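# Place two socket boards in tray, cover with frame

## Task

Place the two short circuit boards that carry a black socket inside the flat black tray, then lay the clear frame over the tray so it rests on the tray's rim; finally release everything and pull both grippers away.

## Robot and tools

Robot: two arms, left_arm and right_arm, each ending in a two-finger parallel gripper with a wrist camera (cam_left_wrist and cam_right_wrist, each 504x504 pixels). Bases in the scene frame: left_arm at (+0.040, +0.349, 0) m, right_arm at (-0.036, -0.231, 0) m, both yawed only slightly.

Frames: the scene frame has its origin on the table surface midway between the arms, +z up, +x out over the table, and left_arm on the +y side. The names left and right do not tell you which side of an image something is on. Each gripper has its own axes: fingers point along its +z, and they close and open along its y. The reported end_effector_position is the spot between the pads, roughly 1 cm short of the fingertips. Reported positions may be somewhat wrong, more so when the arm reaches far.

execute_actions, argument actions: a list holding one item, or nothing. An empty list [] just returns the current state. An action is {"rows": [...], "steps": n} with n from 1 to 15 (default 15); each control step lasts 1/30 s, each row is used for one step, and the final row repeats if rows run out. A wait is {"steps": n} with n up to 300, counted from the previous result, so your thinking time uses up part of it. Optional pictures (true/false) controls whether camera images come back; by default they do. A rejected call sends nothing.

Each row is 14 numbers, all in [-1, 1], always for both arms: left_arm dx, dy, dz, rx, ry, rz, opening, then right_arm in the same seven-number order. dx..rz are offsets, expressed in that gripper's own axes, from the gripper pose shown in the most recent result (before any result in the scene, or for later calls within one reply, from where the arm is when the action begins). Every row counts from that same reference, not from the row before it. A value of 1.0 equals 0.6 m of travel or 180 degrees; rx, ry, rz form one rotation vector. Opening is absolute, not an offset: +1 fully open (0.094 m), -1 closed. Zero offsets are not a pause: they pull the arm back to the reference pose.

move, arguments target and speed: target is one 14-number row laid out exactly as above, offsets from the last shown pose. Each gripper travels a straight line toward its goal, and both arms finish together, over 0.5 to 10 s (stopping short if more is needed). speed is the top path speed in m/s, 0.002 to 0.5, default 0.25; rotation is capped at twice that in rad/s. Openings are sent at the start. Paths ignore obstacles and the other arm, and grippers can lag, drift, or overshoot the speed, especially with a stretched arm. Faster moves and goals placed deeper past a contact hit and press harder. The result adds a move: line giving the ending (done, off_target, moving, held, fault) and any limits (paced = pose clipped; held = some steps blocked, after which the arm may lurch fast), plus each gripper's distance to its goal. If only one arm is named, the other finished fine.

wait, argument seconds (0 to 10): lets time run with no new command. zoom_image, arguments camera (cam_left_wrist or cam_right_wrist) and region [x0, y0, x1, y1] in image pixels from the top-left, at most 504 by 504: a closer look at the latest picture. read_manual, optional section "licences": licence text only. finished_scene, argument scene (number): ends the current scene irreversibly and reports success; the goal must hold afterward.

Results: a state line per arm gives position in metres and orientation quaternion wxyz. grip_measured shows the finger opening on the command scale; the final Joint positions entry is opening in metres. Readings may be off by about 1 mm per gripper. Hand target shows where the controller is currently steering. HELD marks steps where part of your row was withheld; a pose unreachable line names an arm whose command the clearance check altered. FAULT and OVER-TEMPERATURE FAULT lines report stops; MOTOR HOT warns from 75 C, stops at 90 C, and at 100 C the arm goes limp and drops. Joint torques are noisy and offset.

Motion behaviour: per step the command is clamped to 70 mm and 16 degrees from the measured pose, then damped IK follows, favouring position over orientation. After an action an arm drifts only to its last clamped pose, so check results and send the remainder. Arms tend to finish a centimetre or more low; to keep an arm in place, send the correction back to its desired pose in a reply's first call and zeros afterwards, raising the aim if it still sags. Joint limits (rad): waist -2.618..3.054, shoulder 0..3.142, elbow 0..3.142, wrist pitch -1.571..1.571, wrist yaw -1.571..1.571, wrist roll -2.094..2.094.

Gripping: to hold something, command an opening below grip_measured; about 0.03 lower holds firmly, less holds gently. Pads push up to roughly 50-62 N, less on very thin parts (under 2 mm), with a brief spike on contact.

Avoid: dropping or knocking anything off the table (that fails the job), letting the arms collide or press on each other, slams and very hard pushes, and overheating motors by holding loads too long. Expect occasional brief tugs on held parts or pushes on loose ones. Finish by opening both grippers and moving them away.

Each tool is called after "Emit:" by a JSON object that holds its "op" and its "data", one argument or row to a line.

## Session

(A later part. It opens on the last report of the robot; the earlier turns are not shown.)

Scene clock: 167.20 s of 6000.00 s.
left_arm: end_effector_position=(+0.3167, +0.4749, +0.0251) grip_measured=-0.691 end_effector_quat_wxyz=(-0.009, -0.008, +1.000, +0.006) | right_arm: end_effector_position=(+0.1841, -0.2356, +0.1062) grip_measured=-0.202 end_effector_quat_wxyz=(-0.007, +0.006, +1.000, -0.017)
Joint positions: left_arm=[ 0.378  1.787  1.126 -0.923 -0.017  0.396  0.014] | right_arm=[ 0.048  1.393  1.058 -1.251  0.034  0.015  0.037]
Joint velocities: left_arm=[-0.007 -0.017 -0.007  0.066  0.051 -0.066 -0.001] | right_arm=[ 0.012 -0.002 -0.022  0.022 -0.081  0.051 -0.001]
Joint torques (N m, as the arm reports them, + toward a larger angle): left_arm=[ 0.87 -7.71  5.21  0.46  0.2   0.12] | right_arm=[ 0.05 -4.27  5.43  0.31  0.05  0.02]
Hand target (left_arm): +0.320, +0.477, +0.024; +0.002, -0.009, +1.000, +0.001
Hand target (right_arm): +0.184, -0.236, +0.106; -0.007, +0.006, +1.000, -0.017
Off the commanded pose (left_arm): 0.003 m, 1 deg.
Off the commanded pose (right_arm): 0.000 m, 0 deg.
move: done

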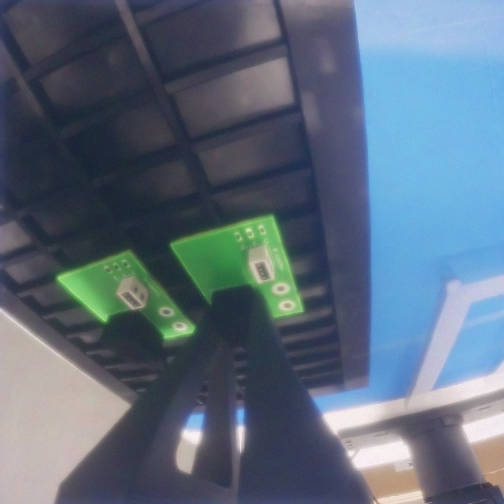

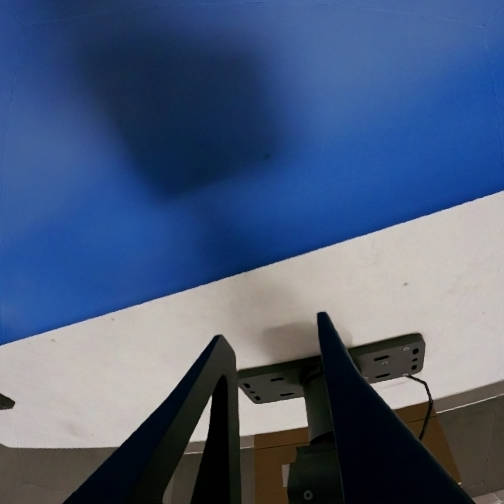

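Emit:
{"op": "move", "data": {
  "target": [0,0,0.012,0,0,0,-0.725,0,0,0,0,0,0,-0.2],
  "speed": 0.02
}}

Emit:
{"op": "move", "data": {
  "target": [0,0,0,0,0,0,-0.3,0,0,0,0,0,0,-0.2]
}}

Emit:
{"op": "move", "data": {
  "target": [0,0,-0.13,0,0,0,-0.3,0,0,0,0,0,0,-0.2],
  "speed": 0.15
}}

Emit:
{"op": "move", "data": {
  "target": [0.165,-0.275,0,0,-0.015,0,0,0,0,0,0,0,0,-0.2]
}}

Scene clock: 193.23 s of 6000.00 s.
left_arm: end_effector_position=(+0.3170, +0.4750, +0.0249) grip_measured=-0.691 end_effector_quat_wxyz=(-0.009, -0.008, +1.000, +0.006) | right_arm: end_effector_position=(+0.1841, -0.2356, +0.1062) grip_measured=-0.202 end_effector_quat_wxyz=(-0.007, +0.006, +1.000, -0.017)
Joint positions: left_arm=[ 0.378  1.788  1.126 -0.921 -0.017  0.396  0.014] | right_arm=[ 0.048  1.393  1.058 -1.251  0.034  0.015  0.037]
Joint velocities: left_arm=[-0.007  0.007 -0.022  0.007  0.007 -0.037 -0.001] | right_arm=[ 0.027 -0.017  0.022 -0.095  0.081 -0.037  0.001]
Joint torques (N m, as the arm reports them, + toward a larger angle): left_arm=[ 0.02 -6.77  4.32  0.57 -0.01  0.06] | right_arm=[ 0.   -4.21  5.41  0.31  0.05  0.02]
Hand target (left_arm): +0.316, +0.475, +0.018; -0.009, -0.008, +1.000, +0.005
Hand target (right_arm): +0.184, -0.236, +0.106; -0.007, +0.006, +1.000, -0.017
Off the commanded pose (left_arm): 0.007 m, 0 deg.
Off the commanded pose (right_arm): 0.000 m, 0 deg.
After step 90, 22.33 s passed at rest.
move: done

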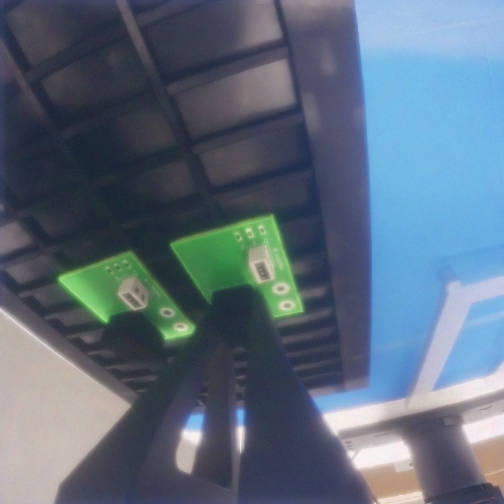

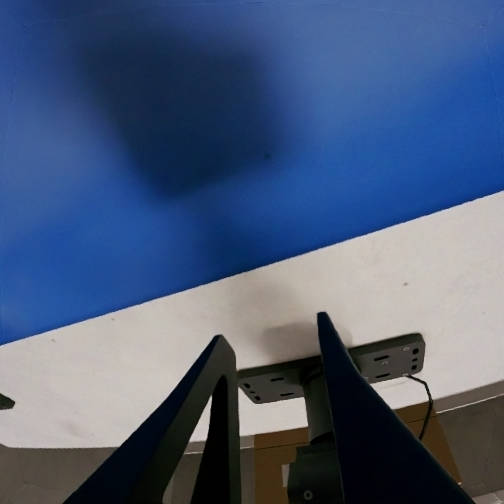

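Scene clock: 193.73 s of 6000.00 s.
left_arm: end_effector_position=(+0.3169, +0.4749, +0.0249) grip_measured=-0.302 end_effector_quat_wxyz=(-0.009, -0.008, +1.000, +0.006) | right_arm: end_effector_position=(+0.1841, -0.2356, +0.1062) grip_measured=-0.202 end_effector_quat_wxyz=(-0.007, +0.006, +1.000, -0.017)
Joint positions: left_arm=[ 0.378  1.788  1.126 -0.921 -0.017  0.396  0.033] | right_arm=[ 0.048  1.393  1.058 -1.251  0.034  0.015  0.037]
Joint velocities: left_arm=[ 0.007 -0.012 -0.007  0.007 -0.007  0.022 -0.001] | right_arm=[ 0.002 -0.007 -0.017 -0.007  0.037  0.022  0.   ]
Joint torques (N m, as the arm reports them, + toward a larger angle): left_arm=[ 0.19 -7.59  5.78  0.31  0.03  0.05] | right_arm=[ 0.07 -4.26  5.42  0.3   0.05  0.02]
Hand target (left_arm): +0.317, +0.475, +0.025; -0.009, -0.008, +1.000, +0.006
Hand target (right_arm): +0.184, -0.236, +0.106; -0.007, +0.006, +1.000, -0.017
Off the commanded pose (left_arm): 0.000 m, 0 deg.
Off the commanded pose (right_arm): 0.000 m, 0 deg.
move: done

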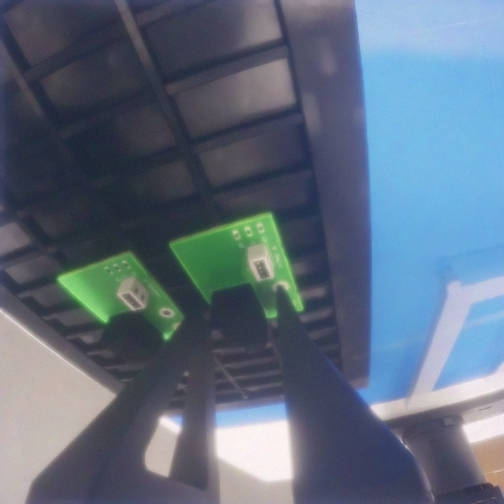

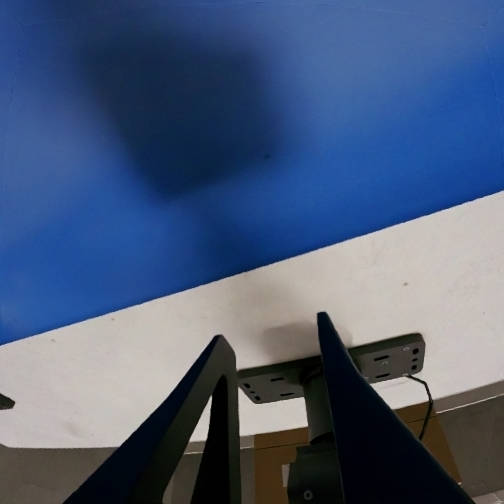

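Scene clock: 194.90 s of 6000.00 s.
left_arm: end_effector_position=(+0.3127, +0.4731, +0.0917) grip_measured=-0.302 end_effector_quat_wxyz=(-0.024, -0.008, +1.000, -0.001) | right_arm: end_effector_position=(+0.1841, -0.2356, +0.1062) grip_measured=-0.202 end_effector_quat_wxyz=(-0.007, +0.006, +1.000, -0.017)
Joint positions: left_arm=[ 0.378  1.728  1.33  -1.217 -0.017  0.396  0.033] | right_arm=[ 0.048  1.393  1.058 -1.251  0.034  0.015  0.037]
Joint velocities: left_arm=[-0.007  0.007  0.002  0.037 -0.007 -0.022  0.   ] | right_arm=[ 0.007  0.002 -0.017  0.007 -0.022 -0.022 -0.   ]
Joint torques (N m, as the arm reports them, + toward a larger angle): left_arm=[ 0.12 -8.93  8.38  0.14  0.03 -0.01] | right_arm=[ 0.05 -4.24  5.44  0.31  0.04  0.02]
Hand target (left_arm): +0.317, +0.474, +0.103; -0.009, -0.008, +1.000, +0.006
Hand target (right_arm): +0.184, -0.236, +0.106; -0.007, +0.006, +1.000, -0.017
Off the commanded pose (left_arm): 0.013 m, 2 deg.
Off the commanded pose (right_arm): 0.000 m, 0 deg.
move: off_target (left_arm)

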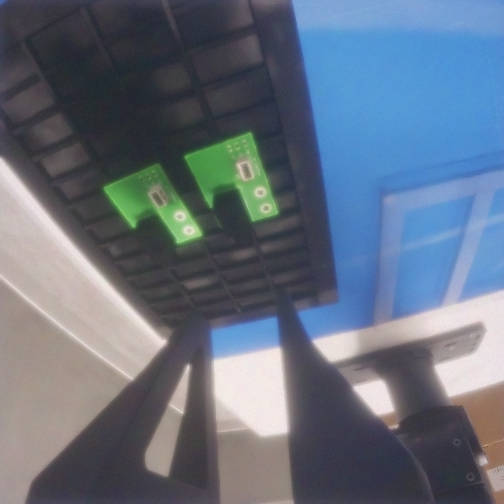

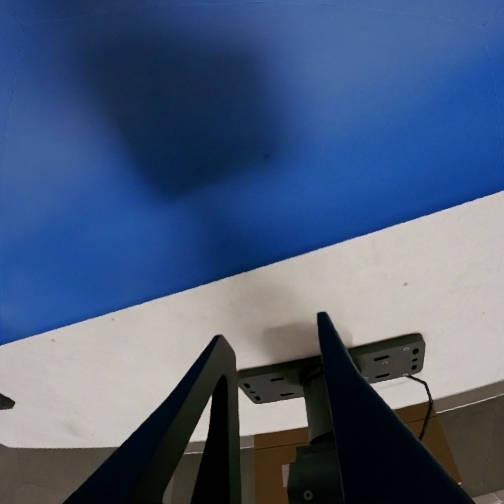

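Scene clock: 196.43 s of 6000.00 s.
left_arm: end_effector_position=(+0.2202, +0.3064, +0.0958) grip_measured=-0.002 end_effector_quat_wxyz=(-0.002, -0.007, +1.000, -0.002) | right_arm: end_effector_position=(+0.1841, -0.2356, +0.1062) grip_measured=-0.202 end_effector_quat_wxyz=(-0.007, +0.006, +1.000, -0.017)
Joint positions: left_arm=[-0.27   1.243  0.906 -1.238  0.005 -0.25   0.047] | right_arm=[ 0.048  1.393  1.058 -1.251  0.034  0.015  0.037]
Joint velocities: left_arm=[ 0.002  0.002  0.002  0.022 -0.007 -0.051 -0.001] | right_arm=[ 0.012  0.002  0.002  0.022 -0.051 -0.007  0.   ]
Joint torques (N m, as the arm reports them, + toward a larger angle): left_arm=[-1.05 -4.81  5.67  0.22 -0.04 -0.02] | right_arm=[ 0.03 -4.24  5.44  0.32  0.04  0.02]
Hand target (left_arm): +0.218, +0.306, +0.098; +0.003, -0.008, +1.000, +0.000
Hand target (right_arm): +0.184, -0.236, +0.106; -0.007, +0.006, +1.000, -0.017
Off the commanded pose (left_arm): 0.004 m, 0 deg.
Off the commanded pose (right_arm): 0.000 m, 0 deg.
move: done

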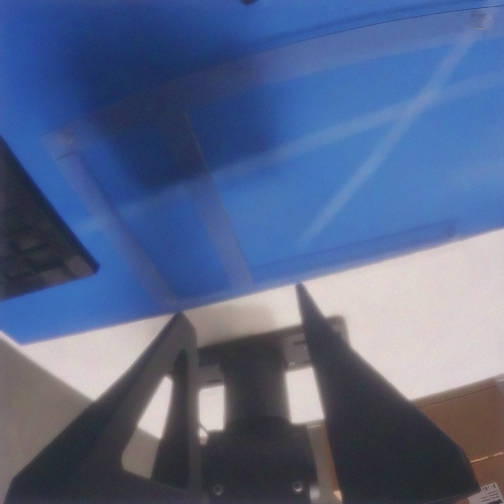

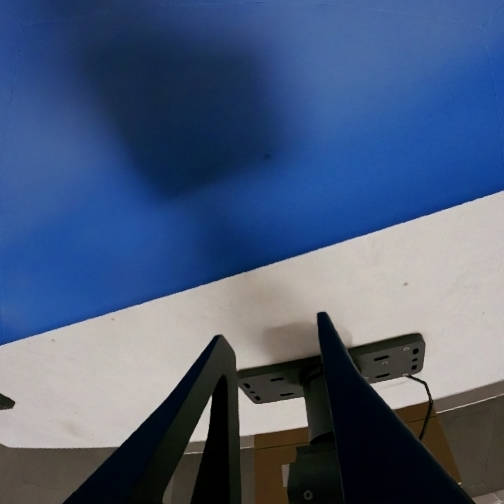

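Emit:
{"op": "move", "data": {
  "target": [0,0.028,0.08,0,0,0,0,0,0,0,0,0,0,-0.2],
  "speed": 0.05
}}

Scene clock: 200.87 s of 6000.00 s.
left_arm: end_effector_position=(+0.2165, +0.3209, +0.0496) grip_measured=-0.002 end_effector_quat_wxyz=(-0.008, -0.007, +1.000, -0.001) | right_arm: end_effector_position=(+0.1841, -0.2356, +0.1062) grip_measured=-0.202 end_effector_quat_wxyz=(-0.007, +0.006, +1.000, -0.017)
Joint positions: left_arm=[-0.195  1.266  0.735 -1.054  0.005 -0.176  0.047] | right_arm=[ 0.048  1.393  1.058 -1.251  0.034  0.015  0.037]
Joint velocities: left_arm=[ 0.017 -0.012 -0.022  0.007  0.066  0.022  0.001] | right_arm=[-0.002 -0.012 -0.012 -0.022 -0.051 -0.066 -0.   ]
Joint torques (N m, as the arm reports them, + toward a larger angle): left_arm=[ 1.01 -2.77  5.67  0.5   0.04  0.11] | right_arm=[ 0.03 -4.26  5.43  0.31  0.04  0.02]
Hand target (left_arm): +0.220, +0.323, +0.048; -0.003, -0.007, +1.000, -0.002
Hand target (right_arm): +0.184, -0.236, +0.106; -0.007, +0.006, +1.000, -0.017
Off the commanded pose (left_arm): 0.004 m, 1 deg.
Off the commanded pose (right_arm): 0.000 m, 0 deg.
move: done

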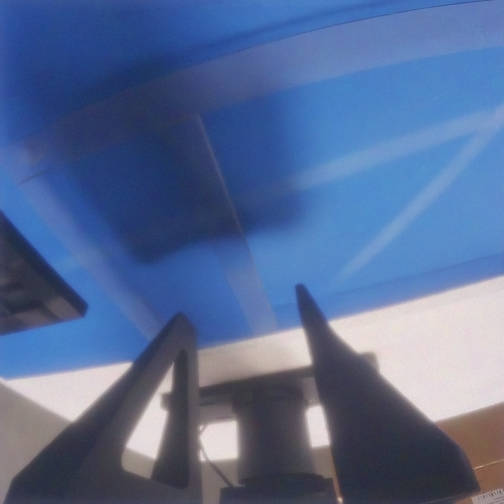

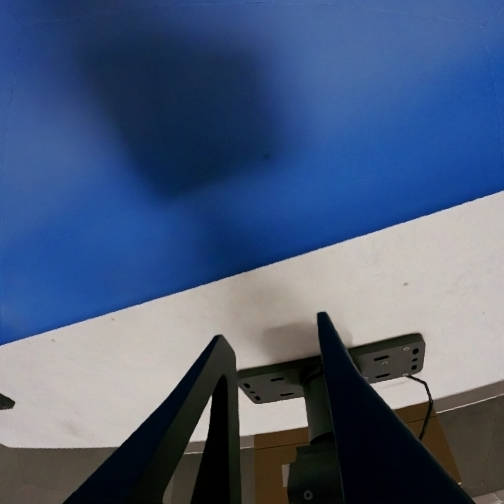

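Emit:
{"op": "move", "data": {
  "target": [-0.006,0,0.055,0,0,0,0,0,0,0,0,0,0,-0.2],
  "speed": 0.03
}}

Emit:
{"op": "move", "data": {
  "target": [0,0,0,0,0,0,-0.72,0,0,0,0,0,0,-0.2]
}}

Scene clock: 204.77 s of 6000.00 s.
left_arm: end_effector_position=(+0.2136, +0.3214, +0.0186) grip_measured=-0.002 end_effector_quat_wxyz=(-0.020, -0.007, +1.000, +0.001) | right_arm: end_effector_position=(+0.1841, -0.2356, +0.1062) grip_measured=-0.202 end_effector_quat_wxyz=(-0.007, +0.006, +1.000, -0.017)
Joint positions: left_arm=[-0.195  1.332  0.648 -0.926  0.005 -0.175  0.047] | right_arm=[ 0.048  1.393  1.058 -1.251  0.034  0.015  0.037]
Joint velocities: left_arm=[ 0.022  0.017 -0.002  0.066 -0.066  0.007 -0.   ] | right_arm=[-0.002 -0.012  0.002  0.022 -0.022 -0.007  0.   ]
Joint torques (N m, as the arm reports them, + toward a larger angle): left_arm=[ 0.15 -3.17  5.51  0.63  0.01  0.01] | right_arm=[ 0.01 -4.24  5.4   0.32  0.04  0.03]
Hand target (left_arm): +0.220, +0.321, +0.017; -0.008, -0.007, +1.000, -0.001
Hand target (right_arm): +0.184, -0.236, +0.106; -0.007, +0.006, +1.000, -0.017
Off the commanded pose (left_arm): 0.006 m, 1 deg.
Off the commanded pose (right_arm): 0.000 m, 0 deg.
move: done

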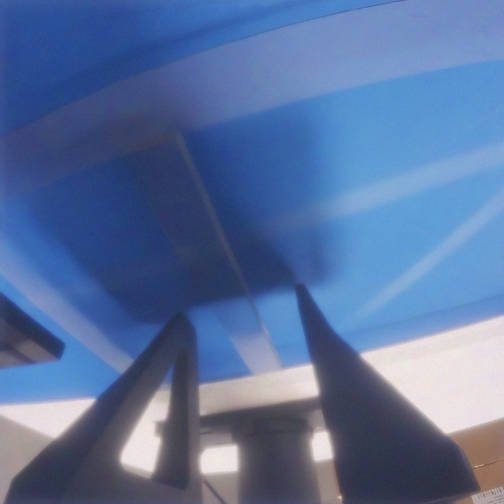

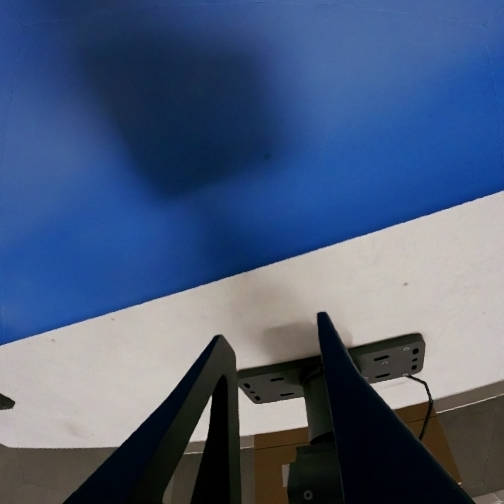

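Scene clock: 205.27 s of 6000.00 s.
left_arm: end_effector_position=(+0.2135, +0.3214, +0.0187) grip_measured=-0.711 end_effector_quat_wxyz=(-0.020, -0.007, +1.000, +0.001) | right_arm: end_effector_position=(+0.1841, -0.2356, +0.1062) grip_measured=-0.202 end_effector_quat_wxyz=(-0.007, +0.006, +1.000, -0.017)
Joint positions: left_arm=[-0.195  1.332  0.648 -0.926  0.005 -0.175  0.014] | right_arm=[ 0.048  1.393  1.058 -1.251  0.034  0.015  0.037]
Joint velocities: left_arm=[-0.022 -0.002  0.007 -0.037 -0.007  0.007 -0.   ] | right_arm=[-0.017 -0.017  0.007 -0.081  0.022 -0.022 -0.001]
Joint torques (N m, as the arm reports them, + toward a larger angle): left_arm=[ 0.03 -3.52  5.73  0.2   0.05  0.  ] | right_arm=[ 0.03 -4.26  5.42  0.32  0.04  0.03]
Hand target (left_arm): +0.214, +0.321, +0.019; -0.020, -0.007, +1.000, +0.001
Hand target (right_arm): +0.184, -0.236, +0.106; -0.007, +0.006, +1.000, -0.017
Off the commanded pose (left_arm): 0.000 m, 0 deg.
Off the commanded pose (right_arm): 0.000 m, 0 deg.
move: done

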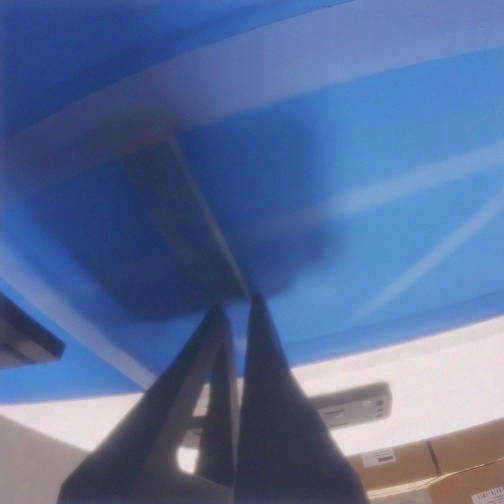

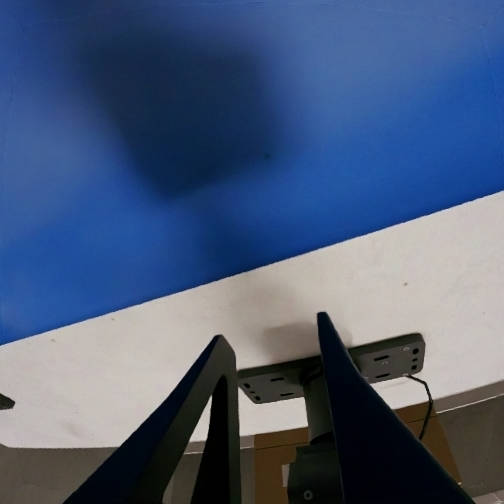

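Emit:
{"op": "move", "data": {
  "target": [-0.02,0,-0.2,0,0,0,-0.76,0,0.15,-0.05,0,0,0.45,-0.2],
  "speed": 0.1
}}

Scene clock: 216.50 s of 6000.00 s.
left_arm: end_effector_position=(+0.2241, +0.3210, +0.1295) grip_measured=-0.729 end_effector_quat_wxyz=(-0.034, -0.007, +0.999, +0.003) | right_arm: end_effector_position=(+0.1877, -0.1441, +0.1315) grip_measured=-0.202 end_effector_quat_wxyz=(+0.008, +0.654, +0.756, -0.006)
Joint positions: left_arm=[-0.188  1.306  1.081 -1.414  0.005 -0.168  0.013] | right_arm=[ 0.425  1.453  1.21  -1.33   0.019  1.806  0.037]
Joint velocities: left_arm=[ 0.032  0.007 -0.017 -0.022  0.007 -0.007 -0.001] | right_arm=[-0.007  0.002 -0.002 -0.007 -0.022  0.007 -0.001]
Joint torques (N m, as the arm reports them, + toward a larger angle): left_arm=[ 0.84 -3.99  9.27  0.08  0.05  0.1 ] | right_arm=[ 0.65 -3.86  6.94  0.08  0.05  0.07]
Hand target (left_arm): +0.229, +0.323, +0.138; -0.020, -0.007, +1.000, +0.001
Hand target (right_arm): +0.186, -0.143, +0.134; +0.004, +0.654, +0.756, -0.015
Off the commanded pose (left_arm): 0.011 m, 2 deg.
Off the commanded pose (right_arm): 0.003 m, 1 deg.
After step 90, 0.73 s passed at rest.
move: off_target (left_arm)

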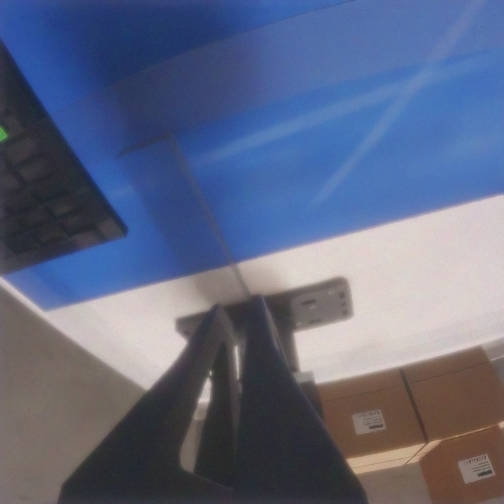

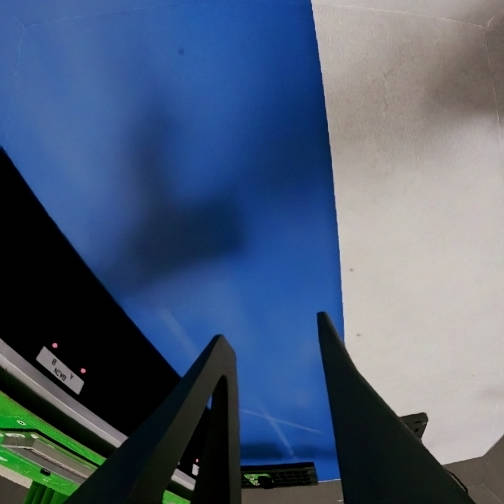

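Held rigidly.

Emit:
{"op": "move", "data": {
  "target": [-0.06,0.25,-0.02,0,-0.015,-0.1,-0.76,0,0,0,0,0,0,-0.2],
  "speed": 0.15
}}

Emit:
{"op": "move", "data": {
  "target": [-0.02,0.05,0,0,0,-0.4,-0.76,0,0,0,0,0,0,-0.2]
}}

Scene clock: 220.40 s of 6000.00 s.
left_arm: end_effector_position=(+0.2491, +0.4653, +0.1308) grip_measured=-0.729 end_effector_quat_wxyz=(-0.033, -0.167, +0.985, +0.001) | right_arm: end_effector_position=(+0.1876, -0.1439, +0.1315) grip_measured=-0.202 end_effector_quat_wxyz=(+0.007, +0.655, +0.756, -0.005)
Joint positions: left_arm=[ 0.451  1.503  1.249 -1.379 -0.023  0.149  0.013] | right_arm=[ 0.425  1.453  1.21  -1.33   0.018  1.809  0.037]
Joint velocities: left_arm=[-0.007 -0.002 -0.007 -0.066 -0.066  0.066 -0.   ] | right_arm=[-0.017 -0.012 -0.017  0.022 -0.037 -0.022 -0.001]
Joint torques (N m, as the arm reports them, + toward a larger angle): left_arm=[ 0.4  -5.32  9.18  0.3   0.02  0.08] | right_arm=[ 0.02 -4.77  5.47  0.33  0.04  0.  ]
Hand target (left_arm): +0.257, +0.472, +0.139; -0.012, -0.164, +0.986, +0.008
Hand target (right_arm): +0.188, -0.144, +0.132; +0.008, +0.654, +0.756, -0.006
Off the commanded pose (left_arm): 0.015 m, 3 deg.
Off the commanded pose (right_arm): 0.000 m, 0 deg.
move: off_target (left_arm)

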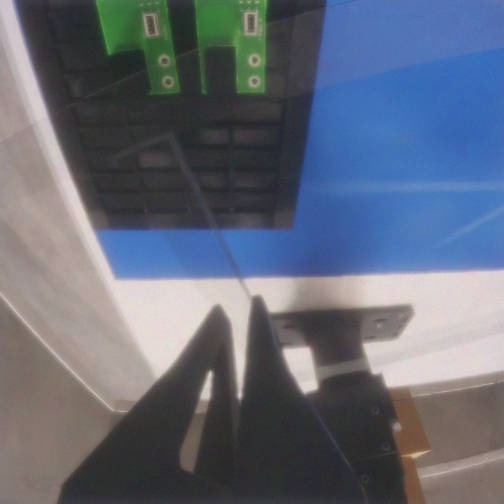

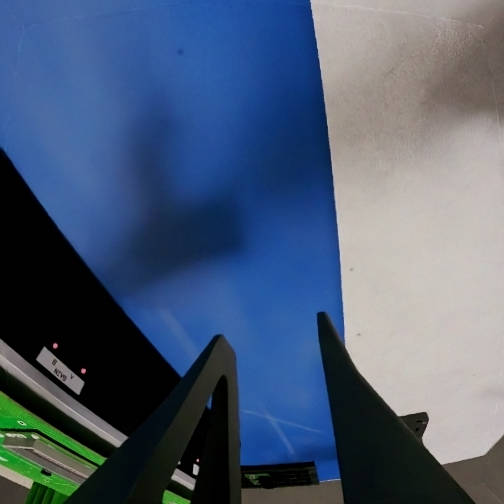

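Scene clock: 223.47 s of 6000.00 s.
left_arm: end_effector_position=(+0.2441, +0.4893, +0.1231) grip_measured=-0.728 end_effector_quat_wxyz=(+0.045, +0.705, -0.707, -0.021) | right_arm: end_effector_position=(+0.1876, -0.1437, +0.1315) grip_measured=-0.202 end_effector_quat_wxyz=(+0.007, +0.655, +0.756, -0.005)
Joint positions: left_arm=[ 0.547  1.569  1.28  -1.379 -0.023 -0.988  0.013] | right_arm=[ 0.425  1.453  1.21  -1.33   0.017  1.809  0.037]
Joint velocities: left_arm=[-0.012  0.007 -0.002  0.007  0.022 -0.022  0.   ] | right_arm=[ 0.012 -0.007  0.007  0.051 -0.022  0.007 -0.   ]
Joint torques (N m, as the arm reports them, + toward a larger angle): left_arm=[ 0.51 -5.93  9.02  0.21 -0.02 -0.04] | right_arm=[ 0.05 -4.75  5.48  0.32  0.04  0.02]
Hand target (left_arm): +0.250, +0.497, +0.130; +0.026, +0.714, -0.699, -0.020
Hand target (right_arm): +0.188, -0.144, +0.132; +0.007, +0.655, +0.756, -0.005
Off the commanded pose (left_arm): 0.013 m, 3 deg.
Off the commanded pose (right_arm): 0.000 m, 0 deg.
move: off_target (left_arm)

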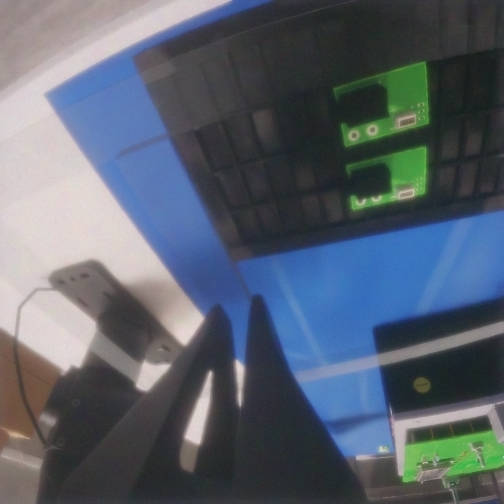

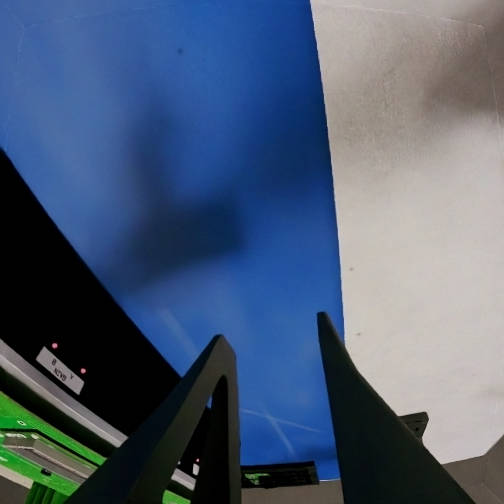

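Emit:
{"op": "move", "data": {
  "target": [-0.022,-0.063,0.11,0.035,0,0,-0.76,0,0,0,0,0,0,-0.2],
  "speed": 0.06
}}

Scene clock: 229.80 s of 6000.00 s.
left_arm: end_effector_position=(+0.2738, +0.4974, +0.0535) grip_measured=-0.728 end_effector_quat_wxyz=(+0.014, +0.708, -0.706, +0.013) | right_arm: end_effector_position=(+0.1875, -0.1436, +0.1315) grip_measured=-0.202 end_effector_quat_wxyz=(+0.006, +0.655, +0.756, -0.005)
Joint positions: left_arm=[ 0.547  1.658  1.095 -1.031  0.031 -0.991  0.013] | right_arm=[ 0.425  1.453  1.21  -1.33   0.016  1.809  0.037]
Joint velocities: left_arm=[-0.002 -0.002 -0.007 -0.037 -0.051 -0.007  0.   ] | right_arm=[-0.017 -0.012 -0.002 -0.051  0.037  0.007  0.   ]
Joint torques (N m, as the arm reports them, + toward a larger angle): left_arm=[ 0.47 -6.99  5.49  0.48  0.17  0.11] | right_arm=[ 0.06 -4.78  5.46  0.33  0.04  0.03]
Hand target (left_arm): +0.276, +0.500, +0.053; +0.006, +0.707, -0.707, +0.018
Hand target (right_arm): +0.188, -0.144, +0.132; +0.007, +0.655, +0.756, -0.005
Off the commanded pose (left_arm): 0.003 m, 1 deg.
Off the commanded pose (right_arm): 0.000 m, 0 deg.
After step 90, 1.53 s passed at rest.
move: done

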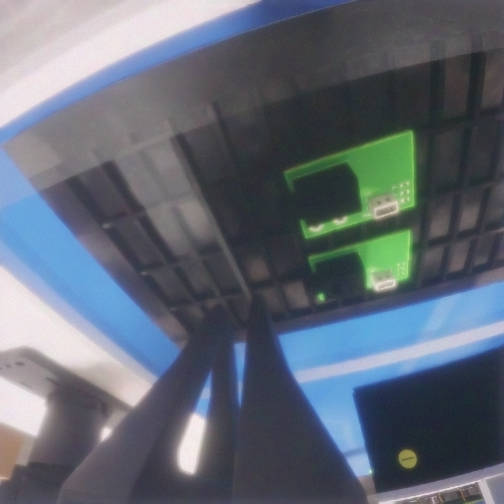

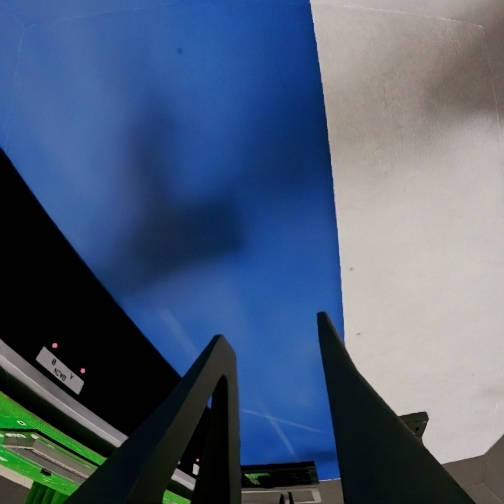

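Emit:
{"op": "move", "data": {
  "target": [-0.005,-0.004,0.034,0,0,0,-0.76,0,0,0,0,0,0,-0.2],
  "speed": 0.03
}}

Emit:
{"op": "zoom_image", "data": {
  "camera": "cam_left_wrist",
  "region": [0,100,300,400]
}}

Scene clock: 234.20 s of 6000.00 s.
left_arm: end_effector_position=(+0.2742, +0.4977, +0.0336) grip_measured=-0.728 end_effector_quat_wxyz=(+0.021, +0.708, -0.706, +0.011) | right_arm: end_effector_position=(+0.1875, -0.1435, +0.1315) grip_measured=-0.202 end_effector_quat_wxyz=(+0.006, +0.655, +0.756, -0.005)
Joint positions: left_arm=[ 0.547  1.7    1.058 -0.965  0.031 -0.991  0.013] | right_arm=[ 0.425  1.453  1.21  -1.33   0.015  1.809  0.037]
Joint velocities: left_arm=[-0.007  0.012 -0.002  0.095 -0.051 -0.007  0.   ] | right_arm=[ 0.002  0.002  0.002 -0.022  0.022 -0.037 -0.   ]
Joint torques (N m, as the arm reports them, + toward a larger angle): left_arm=[ 0.09 -6.93  5.28  0.4   0.06  0.01] | right_arm=[ 0.01 -4.76  5.47  0.32  0.04  0.02]
Hand target (left_arm): +0.276, +0.500, +0.033; +0.014, +0.708, -0.706, +0.013
Hand target (right_arm): +0.188, -0.144, +0.132; +0.007, +0.655, +0.756, -0.005
Off the commanded pose (left_arm): 0.003 m, 1 deg.
Off the commanded pose (right_arm): 0.000 m, 0 deg.
After step 90, 0.37 s passed at rest.
move: done

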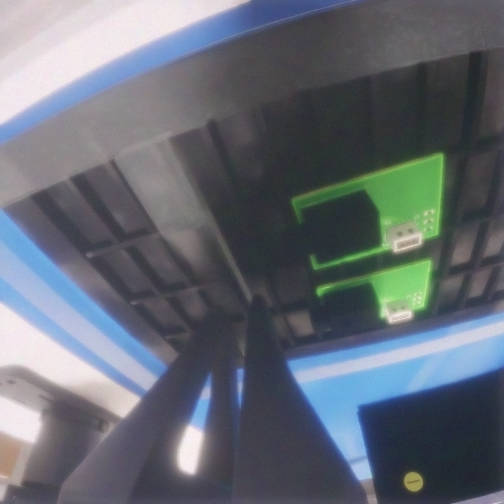

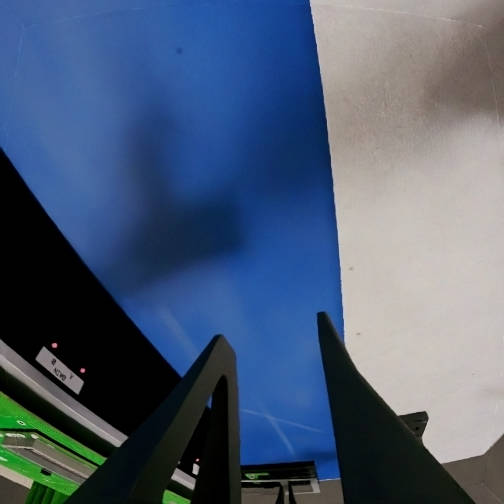

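Region (0, 100, 300, 400) of cam_left_wrist's 504x504 image, scaled by 1.680, with more detail than that image has.

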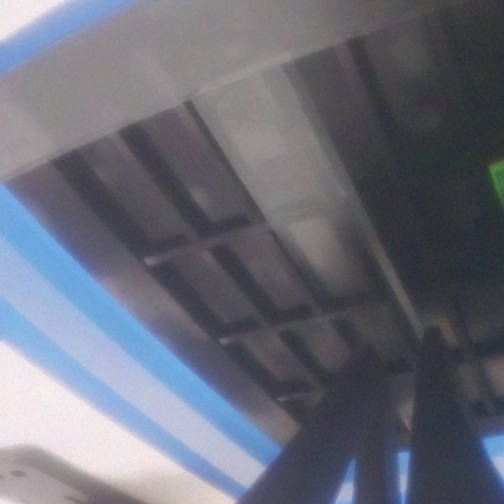

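Emit:
{"op": "move", "data": {
  "target": [-0.006,-0.004,0.018,0.006,0,-0.012,-0.76,0,0,0,0,0,0,-0.2],
  "speed": 0.015
}}

Emit:
{"op": "move", "data": {
  "target": [0,0,0,0,0,0,-0.45,0,0,0,0,0,0,-0.2]
}}

Emit:
{"op": "move", "data": {
  "target": [0,0,-0.08,0,0,0,-0.45,0,0,0,0,0,0,-0.2],
  "speed": 0.1
}}

Emit:
{"op": "move", "data": {
  "target": [0,-0.06,-0.22,0,-0.2,0,1,0,0,0,0,0,0,-0.2]
}}

Scene clock: 240.33 s of 6000.00 s.
left_arm: end_effector_position=(+0.2773, +0.4989, +0.0288) grip_measured=-0.728 end_effector_quat_wxyz=(+0.015, +0.711, -0.702, +0.015) | right_arm: end_effector_position=(+0.1874, -0.1434, +0.1315) grip_measured=-0.202 end_effector_quat_wxyz=(+0.006, +0.655, +0.756, -0.005)
Joint positions: left_arm=[ 0.547  1.707  1.046 -0.933  0.035 -1.002  0.013] | right_arm=[ 0.425  1.453  1.21  -1.33   0.015  1.809  0.037]
Joint velocities: left_arm=[ 0.007 -0.002 -0.002 -0.066 -0.051 -0.051  0.   ] | right_arm=[ 0.007  0.012 -0.022  0.037  0.051 -0.081  0.   ]
Joint torques (N m, as the arm reports them, + toward a larger angle): left_arm=[ 0.81 -6.    4.12  0.53  0.06 -0.12] | right_arm=[ 0.03 -4.8   5.45  0.33  0.03  0.02]
Hand target (left_arm): +0.276, +0.501, +0.023; +0.015, +0.721, -0.693, +0.018
Hand target (right_arm): +0.187, -0.143, +0.132; +0.006, +0.655, +0.756, -0.005
Off the commanded pose (left_arm): 0.006 m, 2 deg.
Off the commanded pose (right_arm): 0.000 m, 0 deg.
After step 90, 1.53 s passed at rest.
move: done

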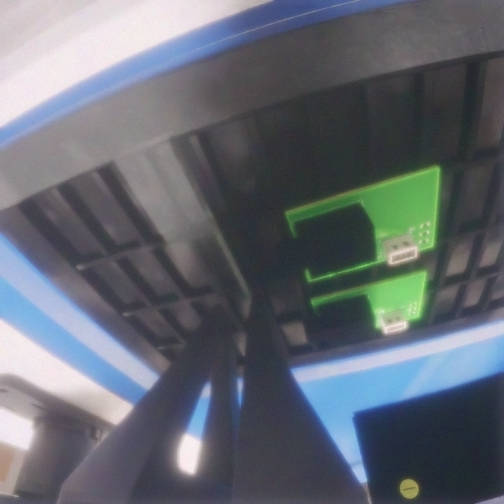

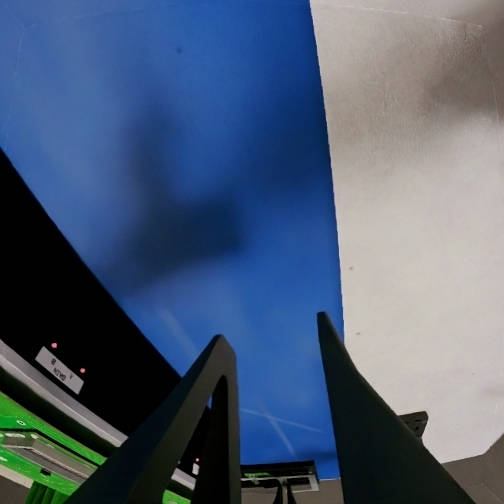

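Scene clock: 240.83 s of 6000.00 s.
left_arm: end_effector_position=(+0.2773, +0.4989, +0.0288) grip_measured=-0.452 end_effector_quat_wxyz=(+0.015, +0.711, -0.702, +0.015) | right_arm: end_effector_position=(+0.1874, -0.1432, +0.1315) grip_measured=-0.202 end_effector_quat_wxyz=(+0.005, +0.655, +0.756, -0.005)
Joint positions: left_arm=[ 0.547  1.707  1.046 -0.933  0.035 -1.002  0.026] | right_arm=[ 0.425  1.453  1.21  -1.33   0.014  1.809  0.037]
Joint velocities: left_arm=[-0.002 -0.007 -0.002  0.037 -0.037 -0.007 -0.   ] | right_arm=[-0.027 -0.012  0.012 -0.022 -0.066  0.051  0.001]
Joint torques (N m, as the arm reports them, + toward a larger angle): left_arm=[ 0.15 -6.97  5.77  0.23  0.06 -0.07] | right_arm=[ 0.04 -4.76  5.46  0.34  0.04  0.03]
Hand target (left_arm): +0.277, +0.499, +0.029; +0.015, +0.711, -0.702, +0.015
Hand target (right_arm): +0.187, -0.143, +0.132; +0.006, +0.655, +0.756, -0.005
Off the commanded pose (left_arm): 0.000 m, 0 deg.
Off the commanded pose (right_arm): 0.000 m, 0 deg.
move: done

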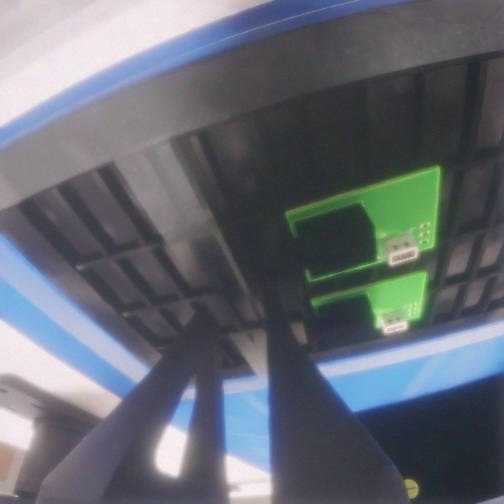

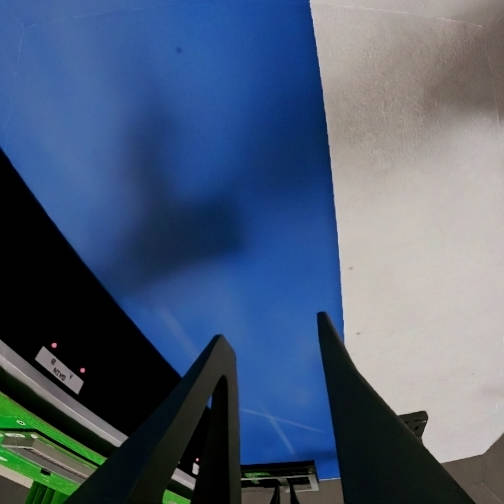

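Scene clock: 241.90 s of 6000.00 s.
left_arm: end_effector_position=(+0.2727, +0.4959, +0.0656) grip_measured=-0.452 end_effector_quat_wxyz=(+0.032, +0.711, -0.702, +0.011) | right_arm: end_effector_position=(+0.1873, -0.1431, +0.1315) grip_measured=-0.202 end_effector_quat_wxyz=(+0.005, +0.655, +0.756, -0.004)
Joint positions: left_arm=[ 0.547  1.67   1.158 -1.116  0.035 -1.002  0.026] | right_arm=[ 0.425  1.453  1.21  -1.33   0.013  1.809  0.037]
Joint velocities: left_arm=[-0.007 -0.027  0.002  0.037  0.066 -0.066 -0.   ] | right_arm=[-0.012 -0.012 -0.002 -0.022 -0.007  0.066 -0.   ]
Joint torques (N m, as the arm reports them, + toward a larger angle): left_arm=[ 0.53 -8.26  8.29  0.01  0.05  0.1 ] | right_arm=[ 0.05 -4.78  5.43  0.33  0.03  0.02]
Hand target (left_arm): +0.277, +0.501, +0.077; +0.015, +0.711, -0.702, +0.015
Hand target (right_arm): +0.187, -0.143, +0.132; +0.005, +0.655, +0.756, -0.005
Off the commanded pose (left_arm): 0.013 m, 2 deg.
Off the commanded pose (right_arm): 0.000 m, 0 deg.
move: off_target (left_arm)

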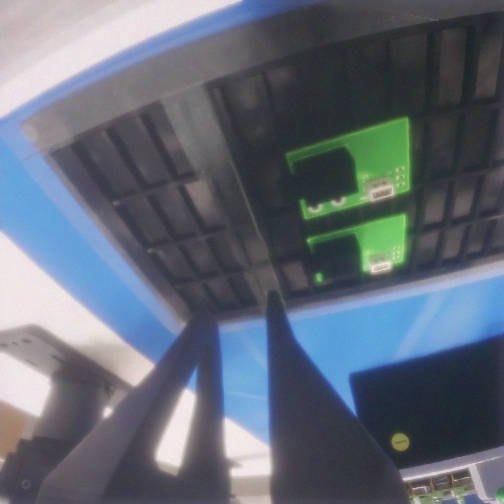

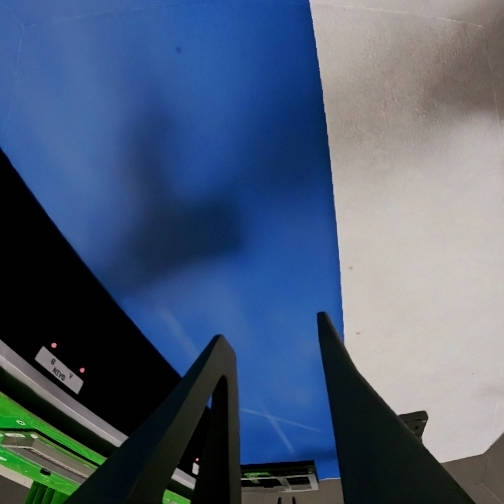

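Scene clock: 243.77 s of 6000.00 s.
left_arm: end_effector_position=(+0.3088, +0.5017, +0.1883) grip_measured=+0.999 end_effector_quat_wxyz=(-0.174, +0.680, -0.683, -0.201) | right_arm: end_effector_position=(+0.1873, -0.1430, +0.1315) grip_measured=-0.202 end_effector_quat_wxyz=(+0.005, +0.655, +0.756, -0.004)
Joint positions: left_arm=[ 0.181  1.591  1.465 -1.359 -0.532 -1.327  0.094] | right_arm=[ 0.425  1.453  1.21  -1.33   0.012  1.809  0.037]
Joint velocities: left_arm=[ 0.002 -0.002  0.002 -0.022 -0.066 -0.051 -0.   ] | right_arm=[-0.012 -0.012 -0.002  0.007 -0.037 -0.022 -0.   ]
Joint torques (N m, as the arm reports them, + toward a larger angle): left_arm=[-0.67 -6.08  9.25  0.38 -0.49 -0.13] | right_arm=[ 0.05 -4.73  5.46  0.33  0.04  0.02]
Hand target (left_arm): +0.312, +0.505, +0.197; -0.188, +0.680, -0.677, -0.209
Hand target (right_arm): +0.187, -0.143, +0.132; +0.005, +0.655, +0.756, -0.004
Off the commanded pose (left_arm): 0.009 m, 2 deg.
Off the commanded pose (right_arm): 0.000 m, 0 deg.
move: done

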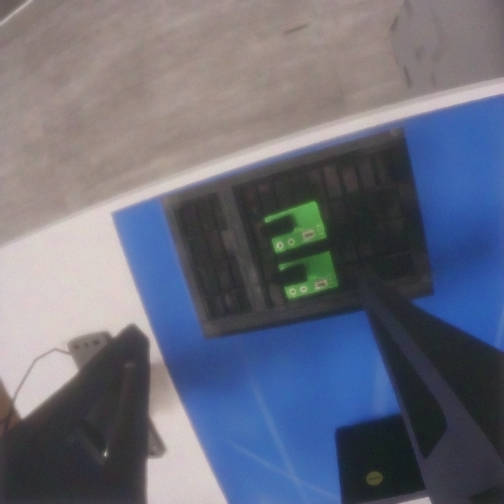

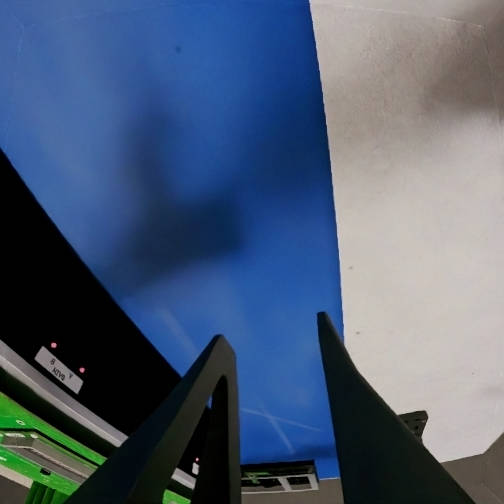

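Well aligned.

Emit:
{"op": "finished_scene", "data": {
  "scene": 1
}}

The scene is finished: the task was done.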